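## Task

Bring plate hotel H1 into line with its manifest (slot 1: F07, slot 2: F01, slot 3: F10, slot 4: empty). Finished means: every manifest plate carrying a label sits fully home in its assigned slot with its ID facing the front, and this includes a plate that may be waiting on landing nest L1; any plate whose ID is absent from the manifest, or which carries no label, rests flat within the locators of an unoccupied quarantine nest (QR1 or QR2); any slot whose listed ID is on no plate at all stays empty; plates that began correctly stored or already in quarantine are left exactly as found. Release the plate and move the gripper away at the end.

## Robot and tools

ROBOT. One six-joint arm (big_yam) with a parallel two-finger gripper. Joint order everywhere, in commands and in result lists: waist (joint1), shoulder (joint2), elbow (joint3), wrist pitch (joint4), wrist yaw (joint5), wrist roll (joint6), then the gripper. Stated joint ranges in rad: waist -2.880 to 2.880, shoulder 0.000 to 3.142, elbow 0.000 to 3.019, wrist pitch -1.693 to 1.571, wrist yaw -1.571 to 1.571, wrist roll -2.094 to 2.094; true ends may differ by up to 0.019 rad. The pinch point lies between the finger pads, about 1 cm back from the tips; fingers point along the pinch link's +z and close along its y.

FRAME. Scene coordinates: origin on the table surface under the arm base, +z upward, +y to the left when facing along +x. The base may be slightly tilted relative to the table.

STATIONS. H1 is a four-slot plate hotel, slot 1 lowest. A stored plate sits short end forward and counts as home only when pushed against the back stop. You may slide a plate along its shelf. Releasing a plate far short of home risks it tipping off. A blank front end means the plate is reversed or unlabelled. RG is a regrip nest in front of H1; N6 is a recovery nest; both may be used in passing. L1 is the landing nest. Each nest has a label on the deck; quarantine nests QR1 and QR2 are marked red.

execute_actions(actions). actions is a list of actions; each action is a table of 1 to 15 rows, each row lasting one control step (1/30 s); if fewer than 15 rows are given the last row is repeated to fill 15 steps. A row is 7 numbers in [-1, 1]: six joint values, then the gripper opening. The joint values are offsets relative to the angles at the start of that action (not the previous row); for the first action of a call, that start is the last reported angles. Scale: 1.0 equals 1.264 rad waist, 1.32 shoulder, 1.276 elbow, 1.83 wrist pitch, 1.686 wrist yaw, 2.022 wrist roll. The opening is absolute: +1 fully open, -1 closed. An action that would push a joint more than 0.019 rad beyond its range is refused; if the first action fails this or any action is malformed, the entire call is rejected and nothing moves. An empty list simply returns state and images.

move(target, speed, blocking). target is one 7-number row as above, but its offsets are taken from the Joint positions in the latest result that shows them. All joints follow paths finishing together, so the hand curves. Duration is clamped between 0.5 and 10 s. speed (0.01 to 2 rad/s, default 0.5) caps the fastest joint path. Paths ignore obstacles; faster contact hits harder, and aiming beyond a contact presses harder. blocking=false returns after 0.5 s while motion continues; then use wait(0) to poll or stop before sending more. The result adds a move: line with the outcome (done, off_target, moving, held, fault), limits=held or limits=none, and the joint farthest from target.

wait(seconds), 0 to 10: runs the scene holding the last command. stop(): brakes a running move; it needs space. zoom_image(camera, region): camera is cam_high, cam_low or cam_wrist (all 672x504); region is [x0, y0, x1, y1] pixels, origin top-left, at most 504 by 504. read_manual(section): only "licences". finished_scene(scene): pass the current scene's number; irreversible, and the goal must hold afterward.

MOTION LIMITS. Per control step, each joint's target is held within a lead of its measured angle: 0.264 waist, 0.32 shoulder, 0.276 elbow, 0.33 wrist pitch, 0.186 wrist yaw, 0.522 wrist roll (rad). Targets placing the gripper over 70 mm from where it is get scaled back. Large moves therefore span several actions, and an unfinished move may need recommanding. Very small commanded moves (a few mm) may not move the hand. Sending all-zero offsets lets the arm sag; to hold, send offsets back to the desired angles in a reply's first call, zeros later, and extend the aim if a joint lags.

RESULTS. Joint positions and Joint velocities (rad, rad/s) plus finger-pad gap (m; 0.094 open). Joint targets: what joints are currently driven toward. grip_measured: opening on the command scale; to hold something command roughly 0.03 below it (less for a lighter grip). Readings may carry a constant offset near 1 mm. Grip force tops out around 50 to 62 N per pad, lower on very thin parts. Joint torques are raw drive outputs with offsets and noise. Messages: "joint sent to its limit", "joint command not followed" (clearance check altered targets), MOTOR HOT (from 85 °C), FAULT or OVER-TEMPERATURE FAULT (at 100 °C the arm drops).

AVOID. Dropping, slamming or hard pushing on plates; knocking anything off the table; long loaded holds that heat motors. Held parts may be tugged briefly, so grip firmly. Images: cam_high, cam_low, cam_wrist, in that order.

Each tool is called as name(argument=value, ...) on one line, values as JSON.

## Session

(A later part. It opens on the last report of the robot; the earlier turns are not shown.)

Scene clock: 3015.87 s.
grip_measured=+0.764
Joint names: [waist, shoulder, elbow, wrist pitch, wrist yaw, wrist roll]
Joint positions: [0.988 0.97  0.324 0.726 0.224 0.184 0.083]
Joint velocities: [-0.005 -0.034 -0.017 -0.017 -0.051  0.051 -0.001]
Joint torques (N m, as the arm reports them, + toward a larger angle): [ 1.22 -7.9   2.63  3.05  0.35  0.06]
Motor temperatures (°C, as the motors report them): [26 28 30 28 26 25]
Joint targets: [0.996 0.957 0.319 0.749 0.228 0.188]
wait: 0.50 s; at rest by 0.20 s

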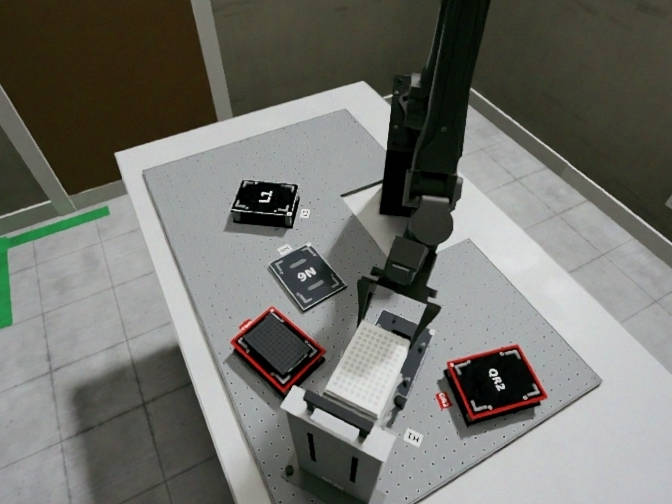

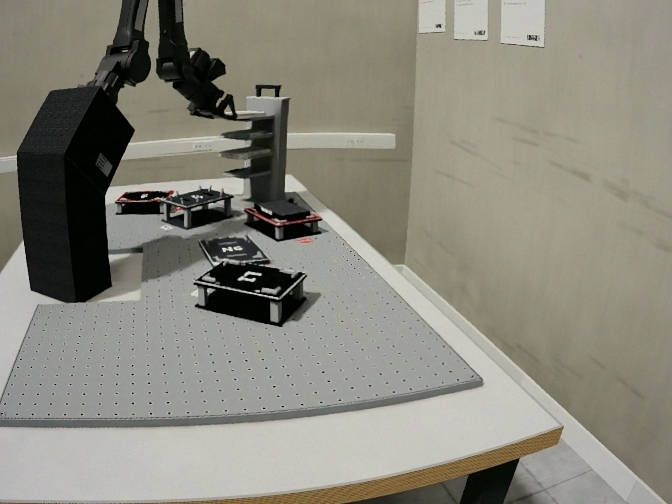

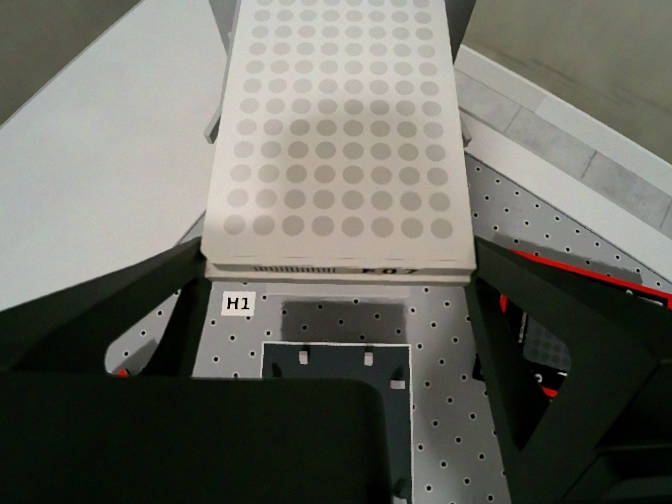

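execute_actions(actions=[[[0.00681,-0.01054,-0.00483,0.01275,0.00215,0.002,0.725],[0.00821,-0.01254,-0.0075,0.01328,0.00324,0.002,0.725],[0.01049,-0.01579,-0.01182,0.01414,0.005,0.002,0.725],[0.01356,-0.02016,-0.01764,0.0153,0.00737,0.002,0.725],[0.01729,-0.02548,-0.02471,0.01671,0.01025,0.002,0.725],[0.02145,-0.03141,-0.03261,0.01828,0.01347,0.002,0.725],[0.02597,-0.03785,-0.04117,0.01999,0.01695,0.002,0.725],[0.03052,-0.04435,-0.04982,0.02171,0.02048,0.002,0.725],[0.03504,-0.05079,-0.05838,0.02342,0.02396,0.002,0.725],[0.0392,-0.05673,-0.06628,0.02499,0.02718,0.002,0.725],[0.04293,-0.06204,-0.07335,0.0264,0.03006,0.002,0.725],[0.046,-0.06641,-0.07917,0.02756,0.03243,0.002,0.725],[0.04828,-0.06966,-0.08349,0.02842,0.03419,0.002,0.725],[0.04968,-0.07166,-0.08616,0.02895,0.03528,0.002,0.725],[0.05016,-0.07235,-0.08707,0.02913,0.03565,0.002,0.725]]])

wait(seconds=0.5)

Scene clock: 3041.10 s.
grip_measured=+0.764
Joint names: [waist, shoulder, elbow, wrist pitch, wrist yaw, wrist roll]
Joint positions: [1.04  0.889 0.219 0.754 0.279 0.184 0.083]
Joint velocities: [ 0.054 -0.093 -0.129  0.022  0.037 -0.037 -0.   ]
Joint torques (N m, as the arm reports them, + toward a larger angle): [ 1.57 -6.6   2.89  3.14  0.32  0.08]
Motor temperatures (°C, as the motors report them): [26 28 30 29 26 25]
Joint targets: [1.051 0.874 0.213 0.780 0.284 0.188]

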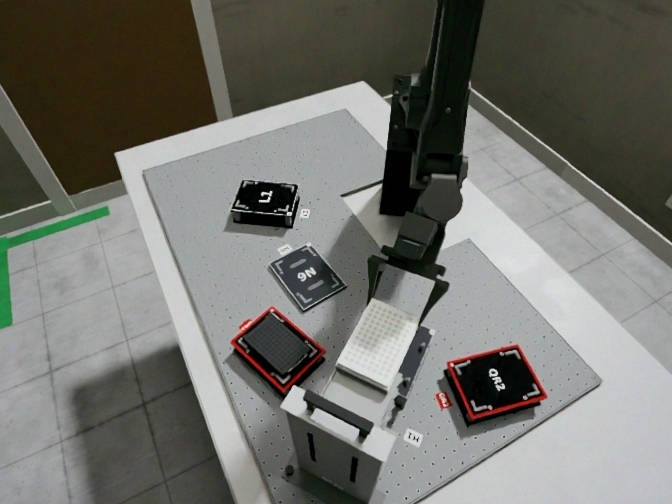

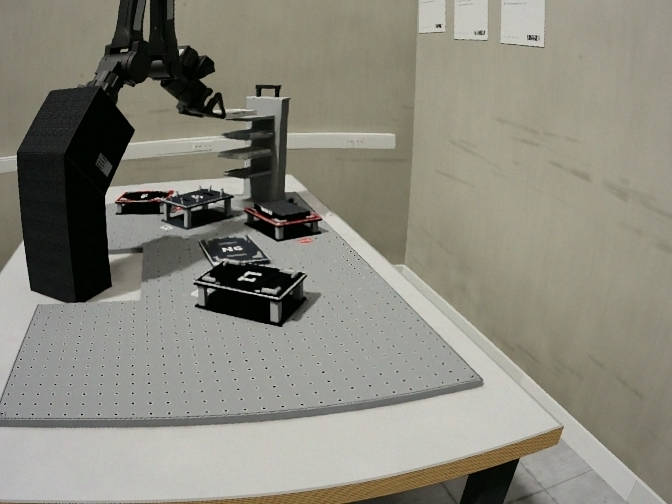

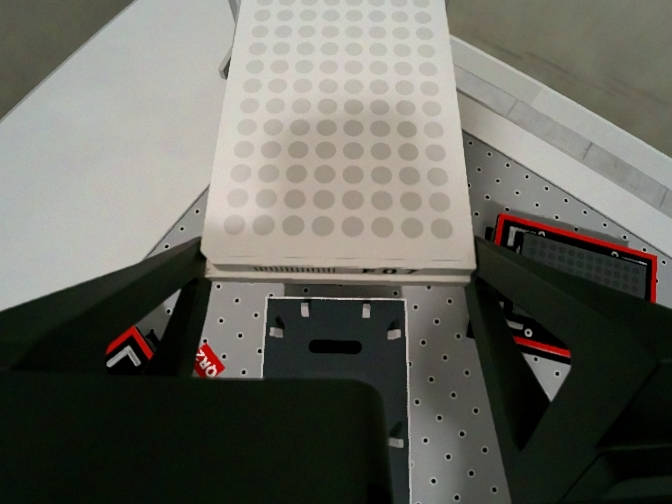

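Scene clock: 3041.60 s.
grip_measured=+0.764
Joint names: [waist, shoulder, elbow, wrist pitch, wrist yaw, wrist roll]
Joint positions: [1.042 0.886 0.215 0.757 0.28  0.184 0.083]
Joint velocities: [-0.015 -0.015 -0.002  0.007  0.037 -0.051 -0.001]
Joint torques (N m, as the arm reports them, + toward a larger angle): [ 1.22 -7.1   2.39  3.03  0.33  0.07]
Motor temperatures (°C, as the motors report them): [26 28 30 29 26 25]
Joint targets: [1.051 0.874 0.213 0.780 0.284 0.188]
wait: 0.50 s; at rest by 0.23 s

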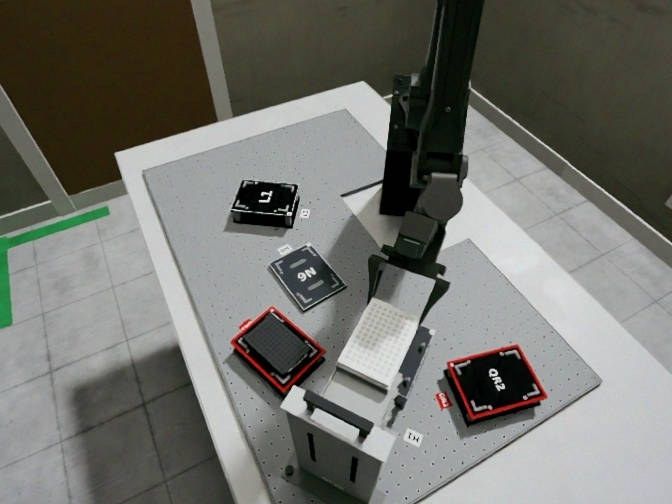

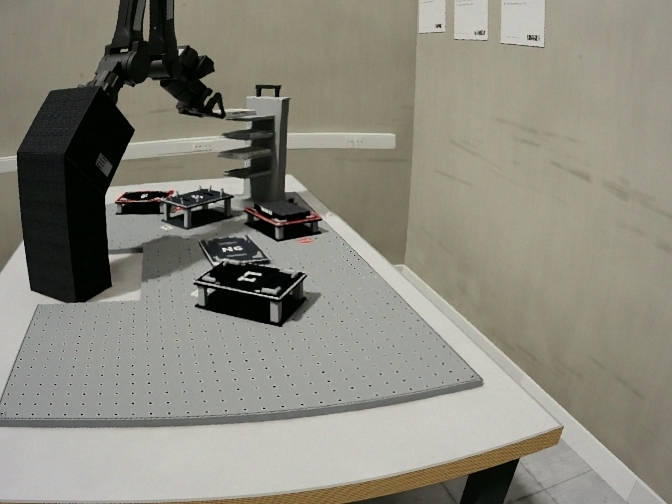

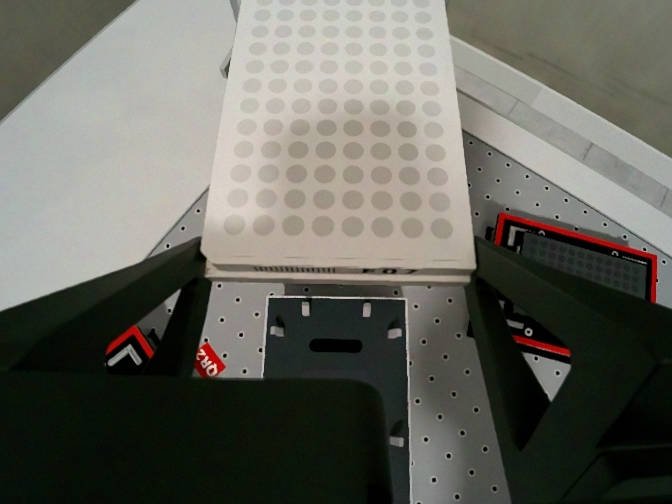

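execute_actions(actions=[[[0.00776,-0.0094,-0.00319,0.01295,0.00288,0.002,0.725],[0.00964,-0.0103,-0.00562,0.01407,0.00436,0.002,0.725],[0.01268,-0.01175,-0.00957,0.01589,0.00676,0.002,0.725],[0.01678,-0.01371,-0.01489,0.01834,0.01,0.002,0.725],[0.02176,-0.0161,-0.02136,0.02131,0.01394,0.002,0.725],[0.02732,-0.01876,-0.02858,0.02463,0.01833,0.002,0.725],[0.03335,-0.02165,-0.03641,0.02824,0.02309,0.002,0.725],[0.03943,-0.02456,-0.04431,0.03187,0.02791,0.002,0.725],[0.04546,-0.02745,-0.05214,0.03548,0.03267,0.002,0.725],[0.05103,-0.03011,-0.05937,0.0388,0.03707,0.002,0.725],[0.056,-0.0325,-0.06583,0.04177,0.041,0.002,0.725],[0.0601,-0.03446,-0.07115,0.04422,0.04424,0.002,0.725],[0.06314,-0.03591,-0.0751,0.04604,0.04664,0.002,0.725],[0.06502,-0.03681,-0.07753,0.04716,0.04812,0.002,0.725],[0.06566,-0.03712,-0.07837,0.04754,0.04863,0.002,0.725]]])

wait(seconds=0.5)

Scene clock: 3063.40 s.
grip_measured=+0.764
Joint names: [waist, shoulder, elbow, wrist pitch, wrist yaw, wrist roll]
Joint positions: [1.115 0.851 0.122 0.816 0.358 0.184 0.083]
Joint velocities: [ 0.063 -0.044 -0.11   0.046  0.022 -0.037  0.   ]
Joint torques (N m, as the arm reports them, + toward a larger angle): [ 1.18 -5.91  2.34  2.88  0.3   0.07]
Motor temperatures (°C, as the motors report them): [26 28 30 29 26 25]
Joint targets: [1.126 0.837 0.115 0.844 0.363 0.188]

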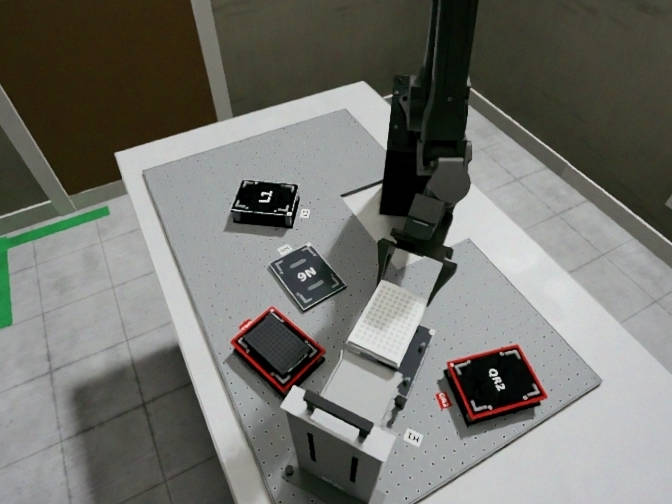

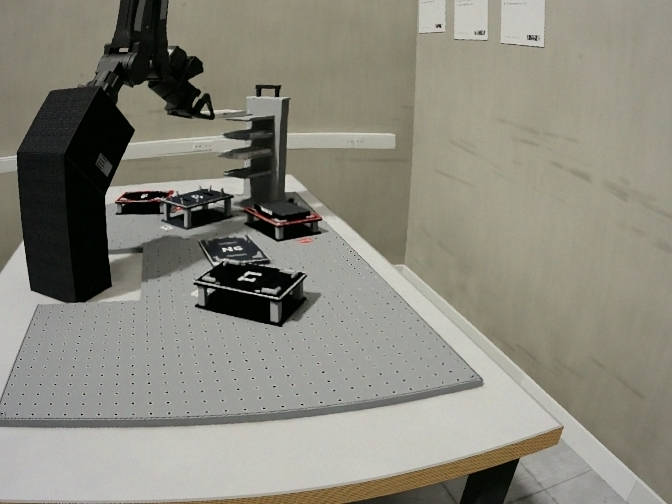

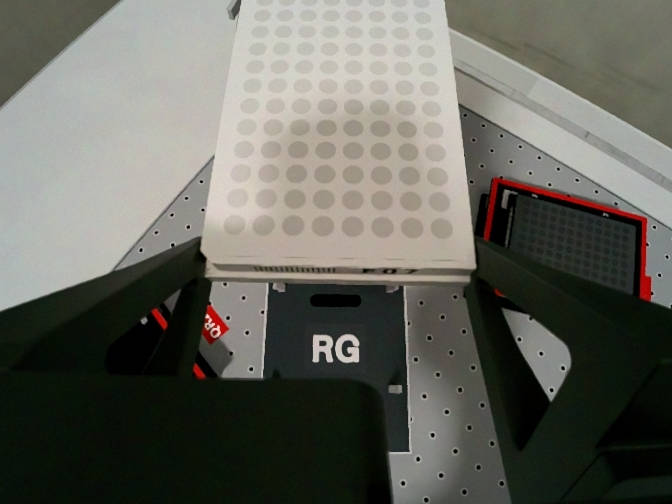

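Scene clock: 3063.90 s.
grip_measured=+0.764
Joint names: [waist, shoulder, elbow, wrist pitch, wrist yaw, wrist roll]
Joint positions: [1.117 0.849 0.117 0.822 0.359 0.184 0.083]
Joint velocities: [-0.005  0.005  0.017  0.002  0.007 -0.081  0.002]
Joint torques (N m, as the arm reports them, + toward a larger angle): [ 0.8  -5.55  2.03  2.9   0.31  0.07]
Motor temperatures (°C, as the motors report them): [26 28 30 29 26 25]
Joint targets: [1.126 0.836 0.115 0.844 0.363 0.188]
wait: 0.50 s; at rest by 0.30 s

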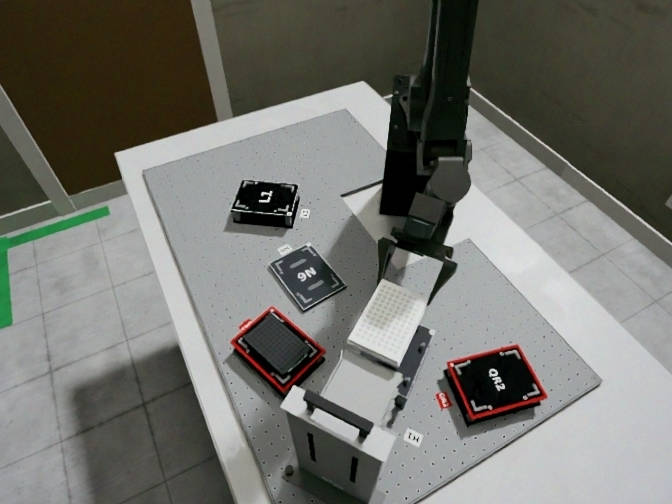

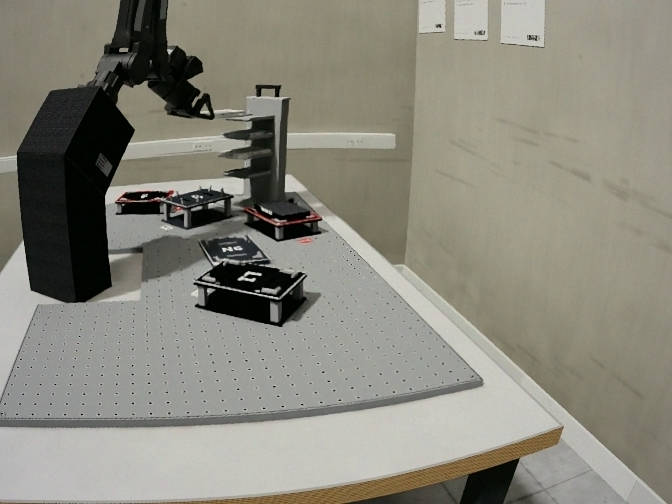

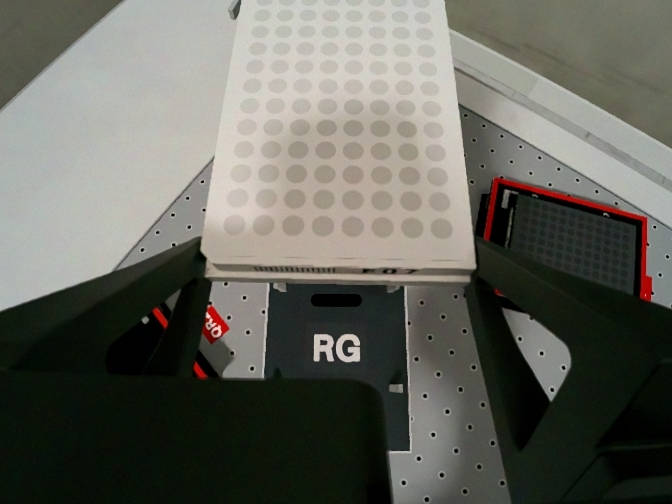

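execute_actions(actions=[[[0.0075,0.00808,-0.00272,0.01213,0.00253,0.002,0.725],[0.00861,0.00952,-0.0038,0.01244,0.00299,0.002,0.725],[0.0104,0.01186,-0.00556,0.01295,0.00374,0.002,0.725],[0.01282,0.01502,-0.00792,0.01363,0.00476,0.002,0.725],[0.01576,0.01885,-0.0108,0.01447,0.00599,0.002,0.725],[0.01905,0.02313,-0.014,0.01539,0.00736,0.002,0.725],[0.02261,0.02778,-0.01748,0.0164,0.00885,0.002,0.725],[0.0262,0.03246,-0.021,0.01742,0.01036,0.002,0.725],[0.02976,0.03711,-0.02448,0.01843,0.01185,0.002,0.725],[0.03305,0.04139,-0.02769,0.01936,0.01322,0.002,0.725],[0.03599,0.04522,-0.03056,0.02019,0.01445,0.002,0.725],[0.03841,0.04838,-0.03292,0.02087,0.01547,0.002,0.725],[0.0402,0.05072,-0.03468,0.02138,0.01622,0.002,0.725],[0.04131,0.05216,-0.03576,0.02169,0.01668,0.002,0.725],[0.04169,0.05266,-0.03613,0.0218,0.01684,0.002,0.725]]])

wait(seconds=0.5)

Scene clock: 3124.83 s.
grip_measured=+0.764
Joint names: [waist, shoulder, elbow, wrist pitch, wrist yaw, wrist roll]
Joint positions: [1.159 0.912 0.077 0.837 0.384 0.184 0.083]
Joint velocities: [ 0.034  0.073 -0.095 -0.012  0.037  0.037  0.001]
Joint torques (N m, as the arm reports them, + toward a larger angle): [ 1.8  -3.75  1.2   2.93  0.31  0.09]
Motor temperatures (°C, as the motors report them): [26 27 30 29 26 25]
Joint targets: [1.170 0.918 0.071 0.862 0.388 0.188]

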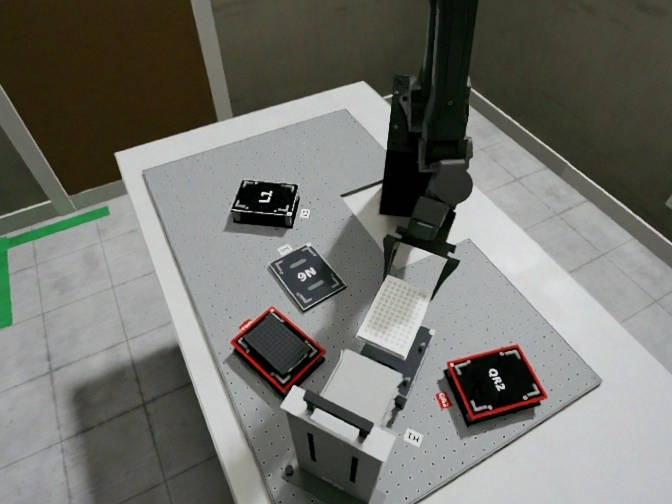

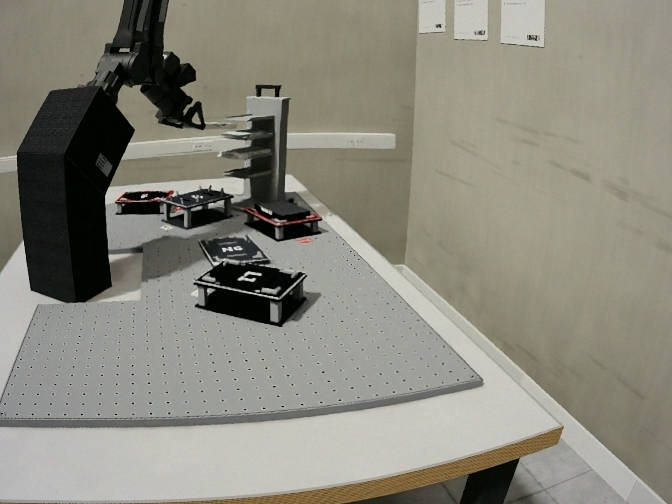

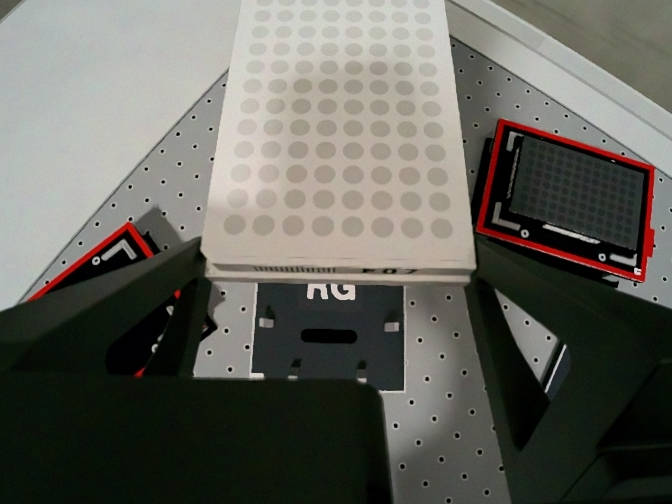

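Scene clock: 3125.33 s.
grip_measured=+0.764
Joint names: [waist, shoulder, elbow, wrist pitch, wrist yaw, wrist roll]
Joint positions: [1.161 0.915 0.075 0.84  0.385 0.184 0.083]
Joint velocities: [-0.005 -0.024 -0.012  0.002 -0.022 -0.066 -0.   ]
Joint torques (N m, as the arm reports them, + toward a larger angle): [ 1.29 -4.33  1.01  2.77  0.31  0.06]
Motor temperatures (°C, as the motors report them): [26 27 30 29 26 25]
Joint targets: [1.170 0.919 0.071 0.862 0.388 0.188]
wait: 0.50 s; at rest by 0.30 s

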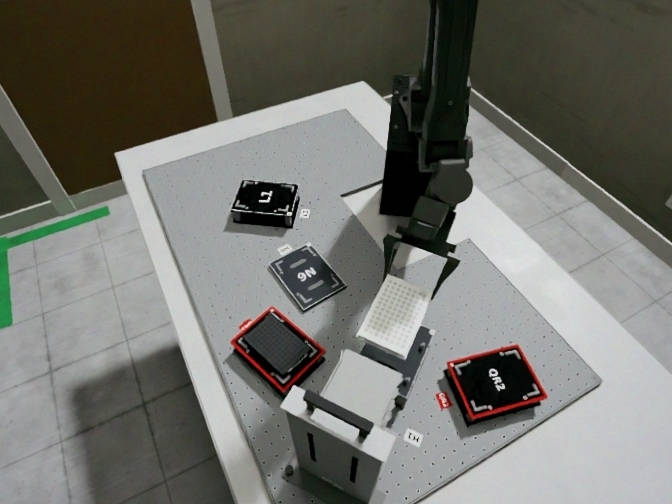

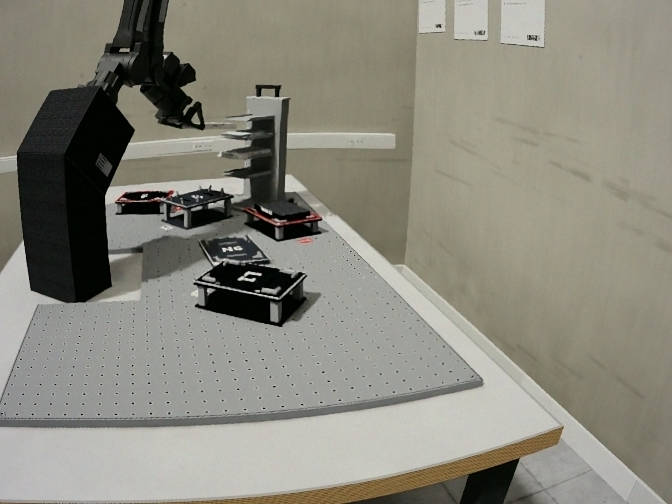

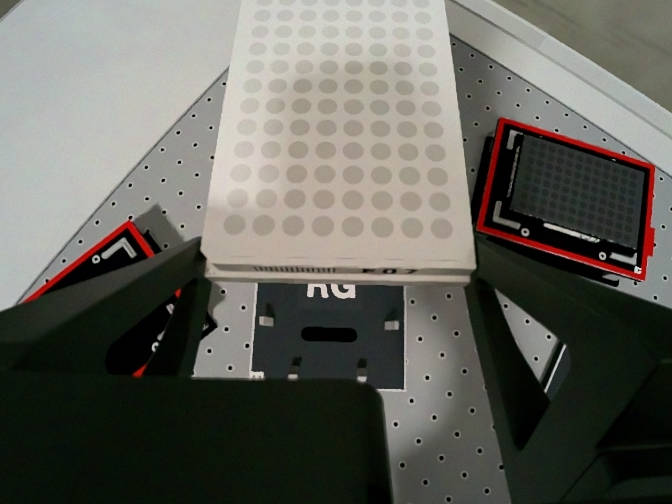

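move(target=[-0.02176,0.36076,0.03433,0.25005,-0.01346,0.002,0.725], speed=0.3)

zoom_image(camera="cam_low", region=[130, 80, 310, 215])

Scene clock: 3140.30 s.
grip_measured=+0.764
Joint names: [waist, shoulder, elbow, wrist pitch, wrist yaw, wrist roll]
Joint positions: [1.144 1.387 0.111 1.276 0.364 0.184 0.083]
Joint velocities: [-0.005 -0.005  0.012  0.007  0.022  0.022 -0.001]
Joint torques (N m, as the arm reports them, + toward a larger angle): [-0.12 -6.36 -1.73  2.75  0.1   0.1 ]
Motor temperatures (°C, as the motors report them): [26 27 29 29 26 25]
Joint targets: [1.133 1.391 0.119 1.298 0.362 0.188]
move: off_target; limits=none; farthest joint: the wrist pitch, 0.021 radians from its target (0.457 radians at the start)

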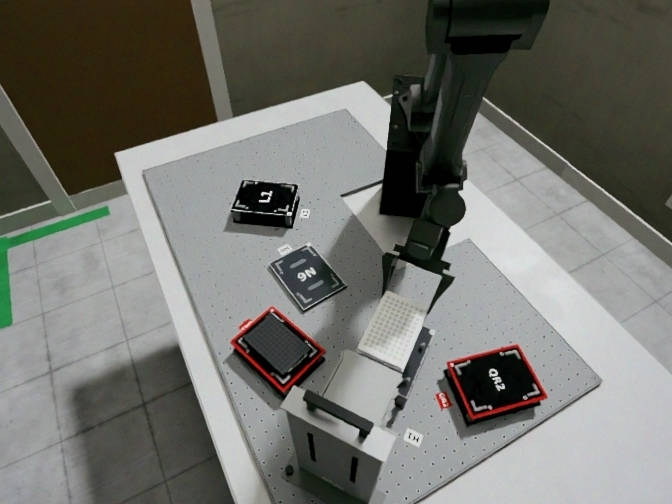

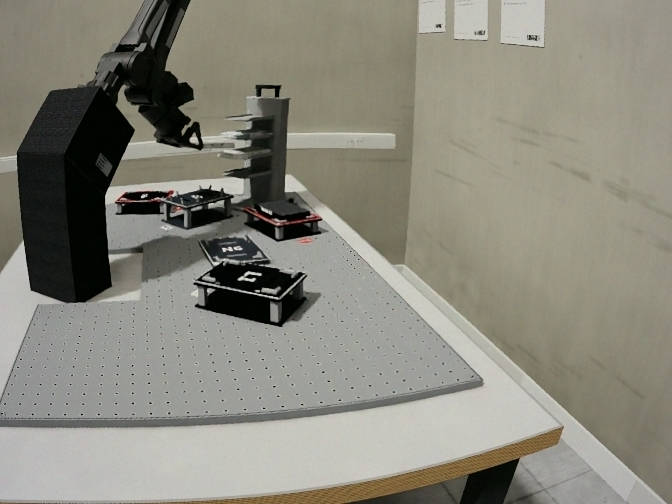

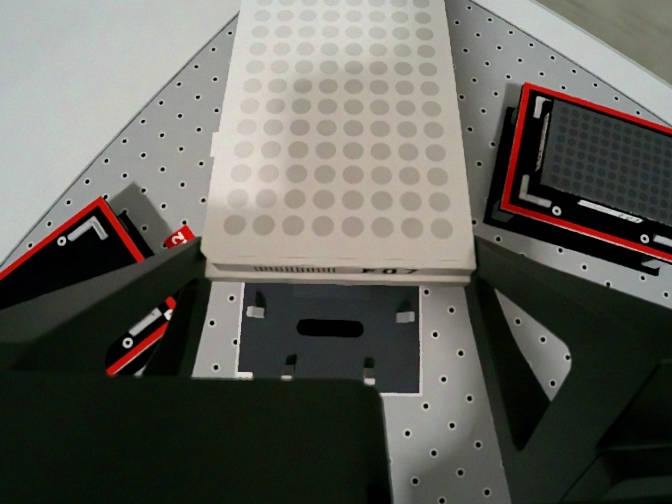

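Region (130, 80, 310, 215) of cam_low's 672x504 image, scaled by 2.800, with more detail than that image has; it fills the top 378 rows of this view, and the rest is white.

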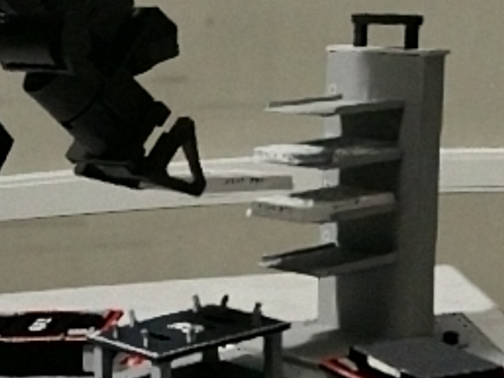

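execute_actions(actions=[])

Scene clock: 3167.03 s.
grip_measured=+0.764
Joint names: [waist, shoulder, elbow, wrist pitch, wrist yaw, wrist roll]
Joint positions: [1.144 1.387 0.111 1.276 0.364 0.184 0.083]
Joint velocities: [-0.005 -0.015 -0.017 -0.002 -0.051  0.037 -0.001]
Joint torques (N m, as the arm reports them, + toward a larger angle): [ 0.06 -6.52 -1.79  2.87  0.06  0.08]
Motor temperatures (°C, as the motors report them): [26 27 29 29 26 25]
Joint targets: [1.133 1.391 0.119 1.298 0.362 0.188]

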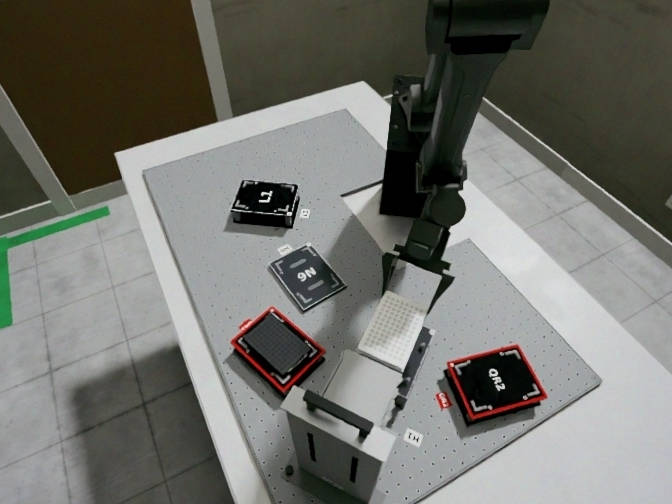

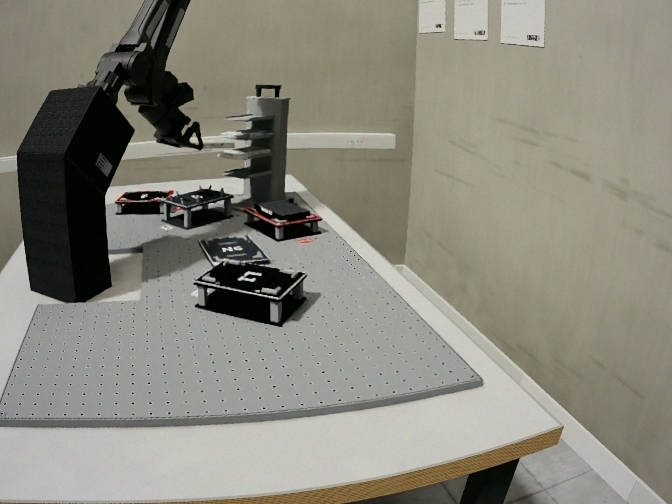

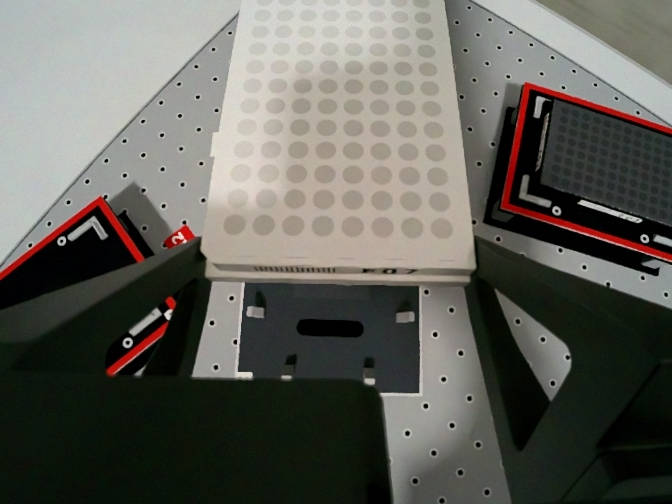

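move(target=[-0.0270, 0.2255, 0.0823, 0.1043, -0.0180, 0.008, 0.725], speed=0.25)

Scene clock: 3206.30 s.
grip_measured=+0.764
Joint names: [waist, shoulder, elbow, wrist pitch, wrist yaw, wrist roll]
Joint positions: [1.12  1.681 0.209 1.446 0.336 0.191 0.083]
Joint velocities: [ 0.005  0.005 -0.002 -0.002 -0.022  0.007  0.001]
Joint torques (N m, as the arm reports them, + toward a larger angle): [ 0.11 -7.39 -3.18  2.74  0.1   0.13]
Motor temperatures (°C, as the motors report them): [26 27 29 29 26 25]
Joint targets: [1.109 1.685 0.216 1.467 0.334 0.200]
move: off_target; limits=none; farthest joint: the wrist pitch, 0.021 radians from its target (0.191 radians at the start)

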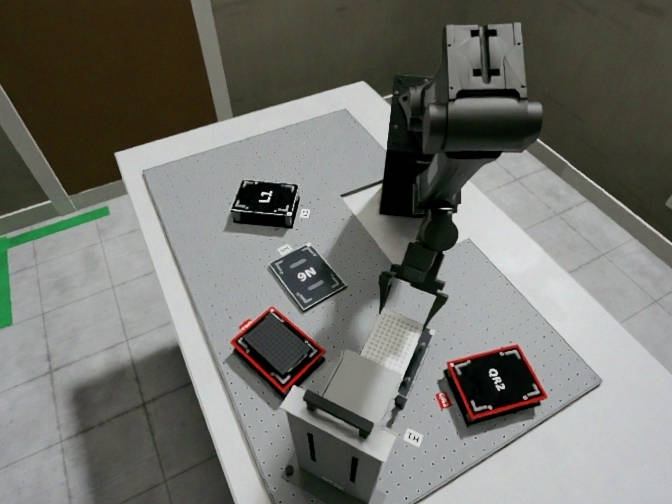

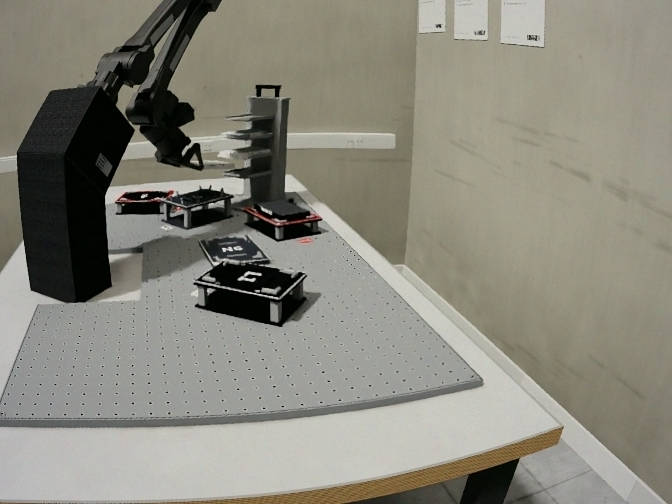

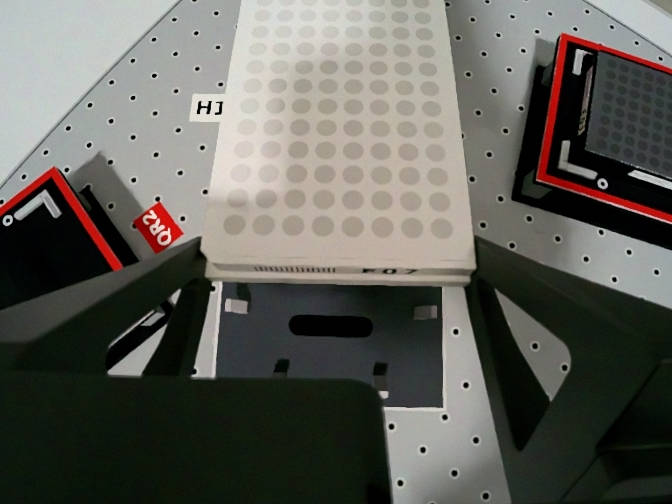

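zoom_image(camera="cam_low", region=[150, 80, 310, 200])

Region (150, 80, 310, 200) of cam_low's 672x504 image, scaled by 3.150, with more detail than that image has; it fills the top 378 rows of this view, and the rest is white.

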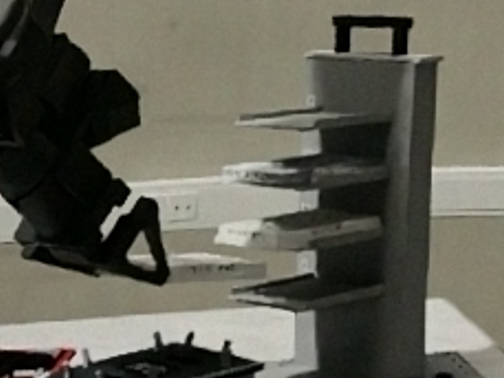

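move(target=[-0.0538, 0.0241, 0.0956, -0.0173, -0.0276, 0.0045, 0.725], speed=0.15)

Scene clock: 3230.00 s.
grip_measured=+0.764
Joint names: [waist, shoulder, elbow, wrist pitch, wrist yaw, wrist roll]
Joint positions: [1.06  1.704 0.325 1.422 0.292 0.192 0.083]
Joint velocities: [-0.005  0.005  0.027  0.002  0.007 -0.066  0.   ]
Joint torques (N m, as the arm reports them, + toward a larger angle): [-0.18 -8.28 -2.51  1.57  0.08  0.14]
Motor temperatures (°C, as the motors report them): [26 27 29 29 26 25]
Joint targets: [1.052 1.712 0.331 1.414 0.290 0.201]
move: done; limits=none; farthest joint: the shoulder, 0.009 radians from its target (0.032 radians at the start)

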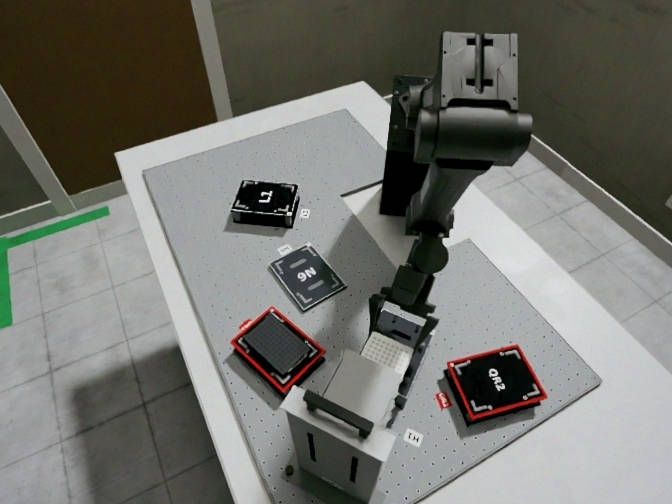

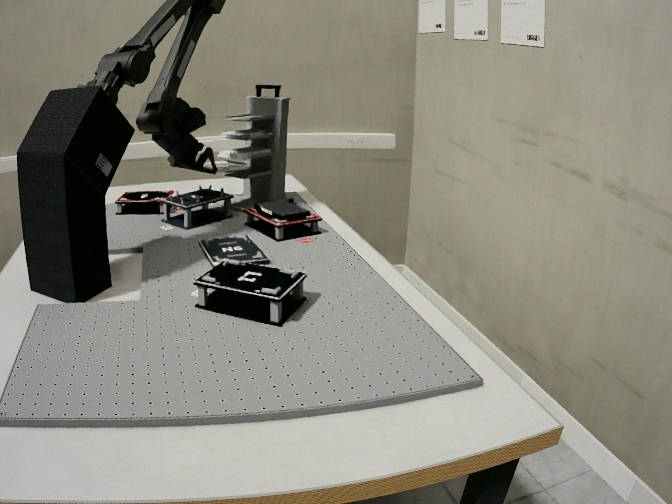

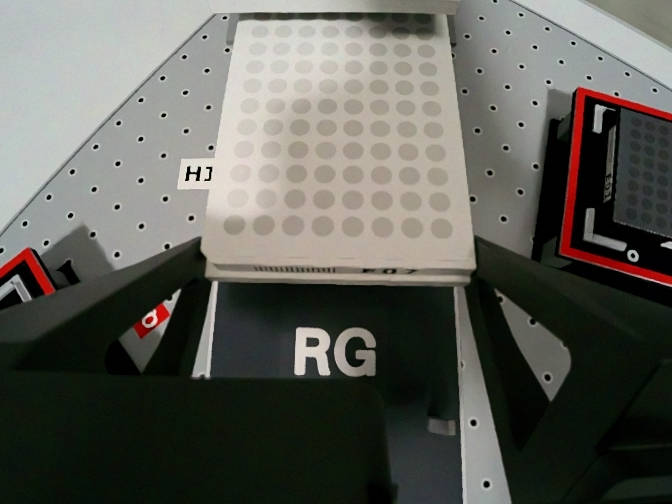

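zoom_image(camera="cam_wrist", region=[190, 0, 490, 110])

Region (190, 0, 490, 110) of cam_wrist's 672x504 image, scaled by 1.680, with more detail than that image has; it fills the top 185 rows of this view, and the rest is white.

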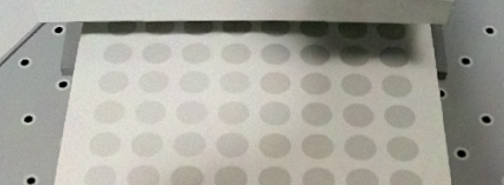

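move(target=[-0.0297, 0.0211, 0.0667, -0.0255, -0.0162, 0.004, 0.725], speed=0.12)

Scene clock: 3249.50 s.
grip_measured=+0.764
Joint names: [waist, shoulder, elbow, wrist pitch, wrist yaw, wrist roll]
Joint positions: [1.032 1.723 0.403 1.383 0.267 0.192 0.083]
Joint velocities: [-0.005 -0.005  0.012 -0.012 -0.007  0.022 -0.001]
Joint torques (N m, as the arm reports them, + toward a larger angle): [-0.42 -9.21 -2.15  1.59  0.06  0.11]
Motor temperatures (°C, as the motors report them): [26 28 29 29 26 25]
Joint targets: [1.023 1.731 0.410 1.375 0.264 0.200]
move: done; limits=none; farthest joint: the waist, 0.009 radians from its target (0.038 radians at the start)

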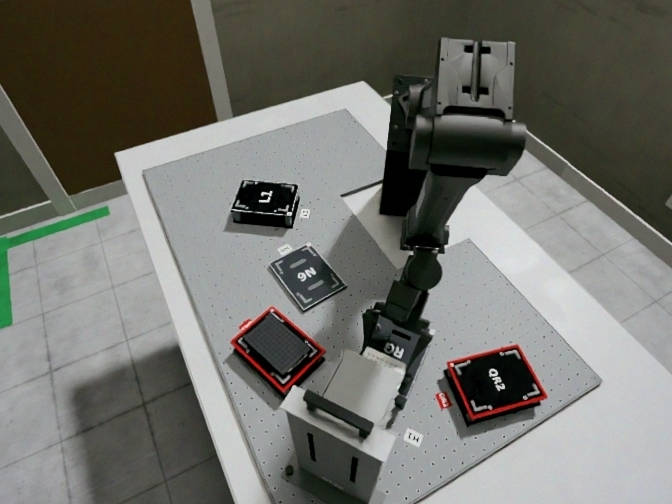

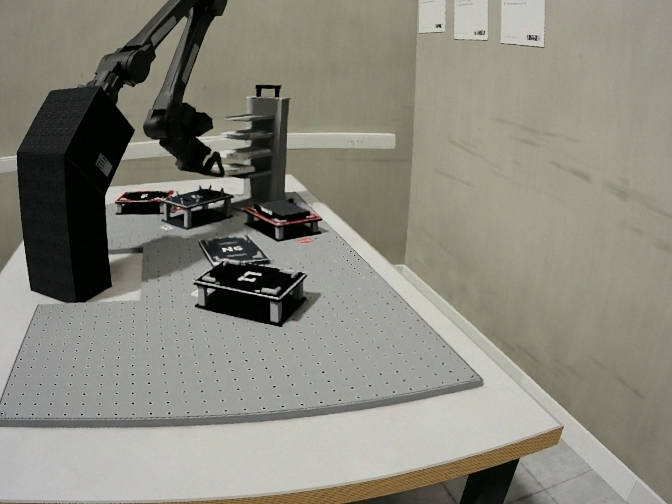

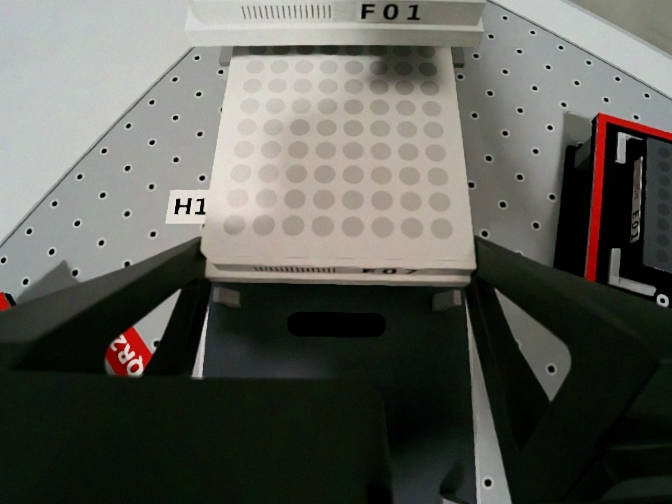

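zoom_image(camera="cam_wrist", region=[180, 0, 500, 120])

Region (180, 0, 500, 120) of cam_wrist's 672x504 image, scaled by 1.575, with more detail than that image has; it fills the top 189 rows of this view, and the rest is white.

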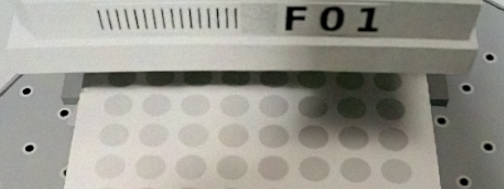

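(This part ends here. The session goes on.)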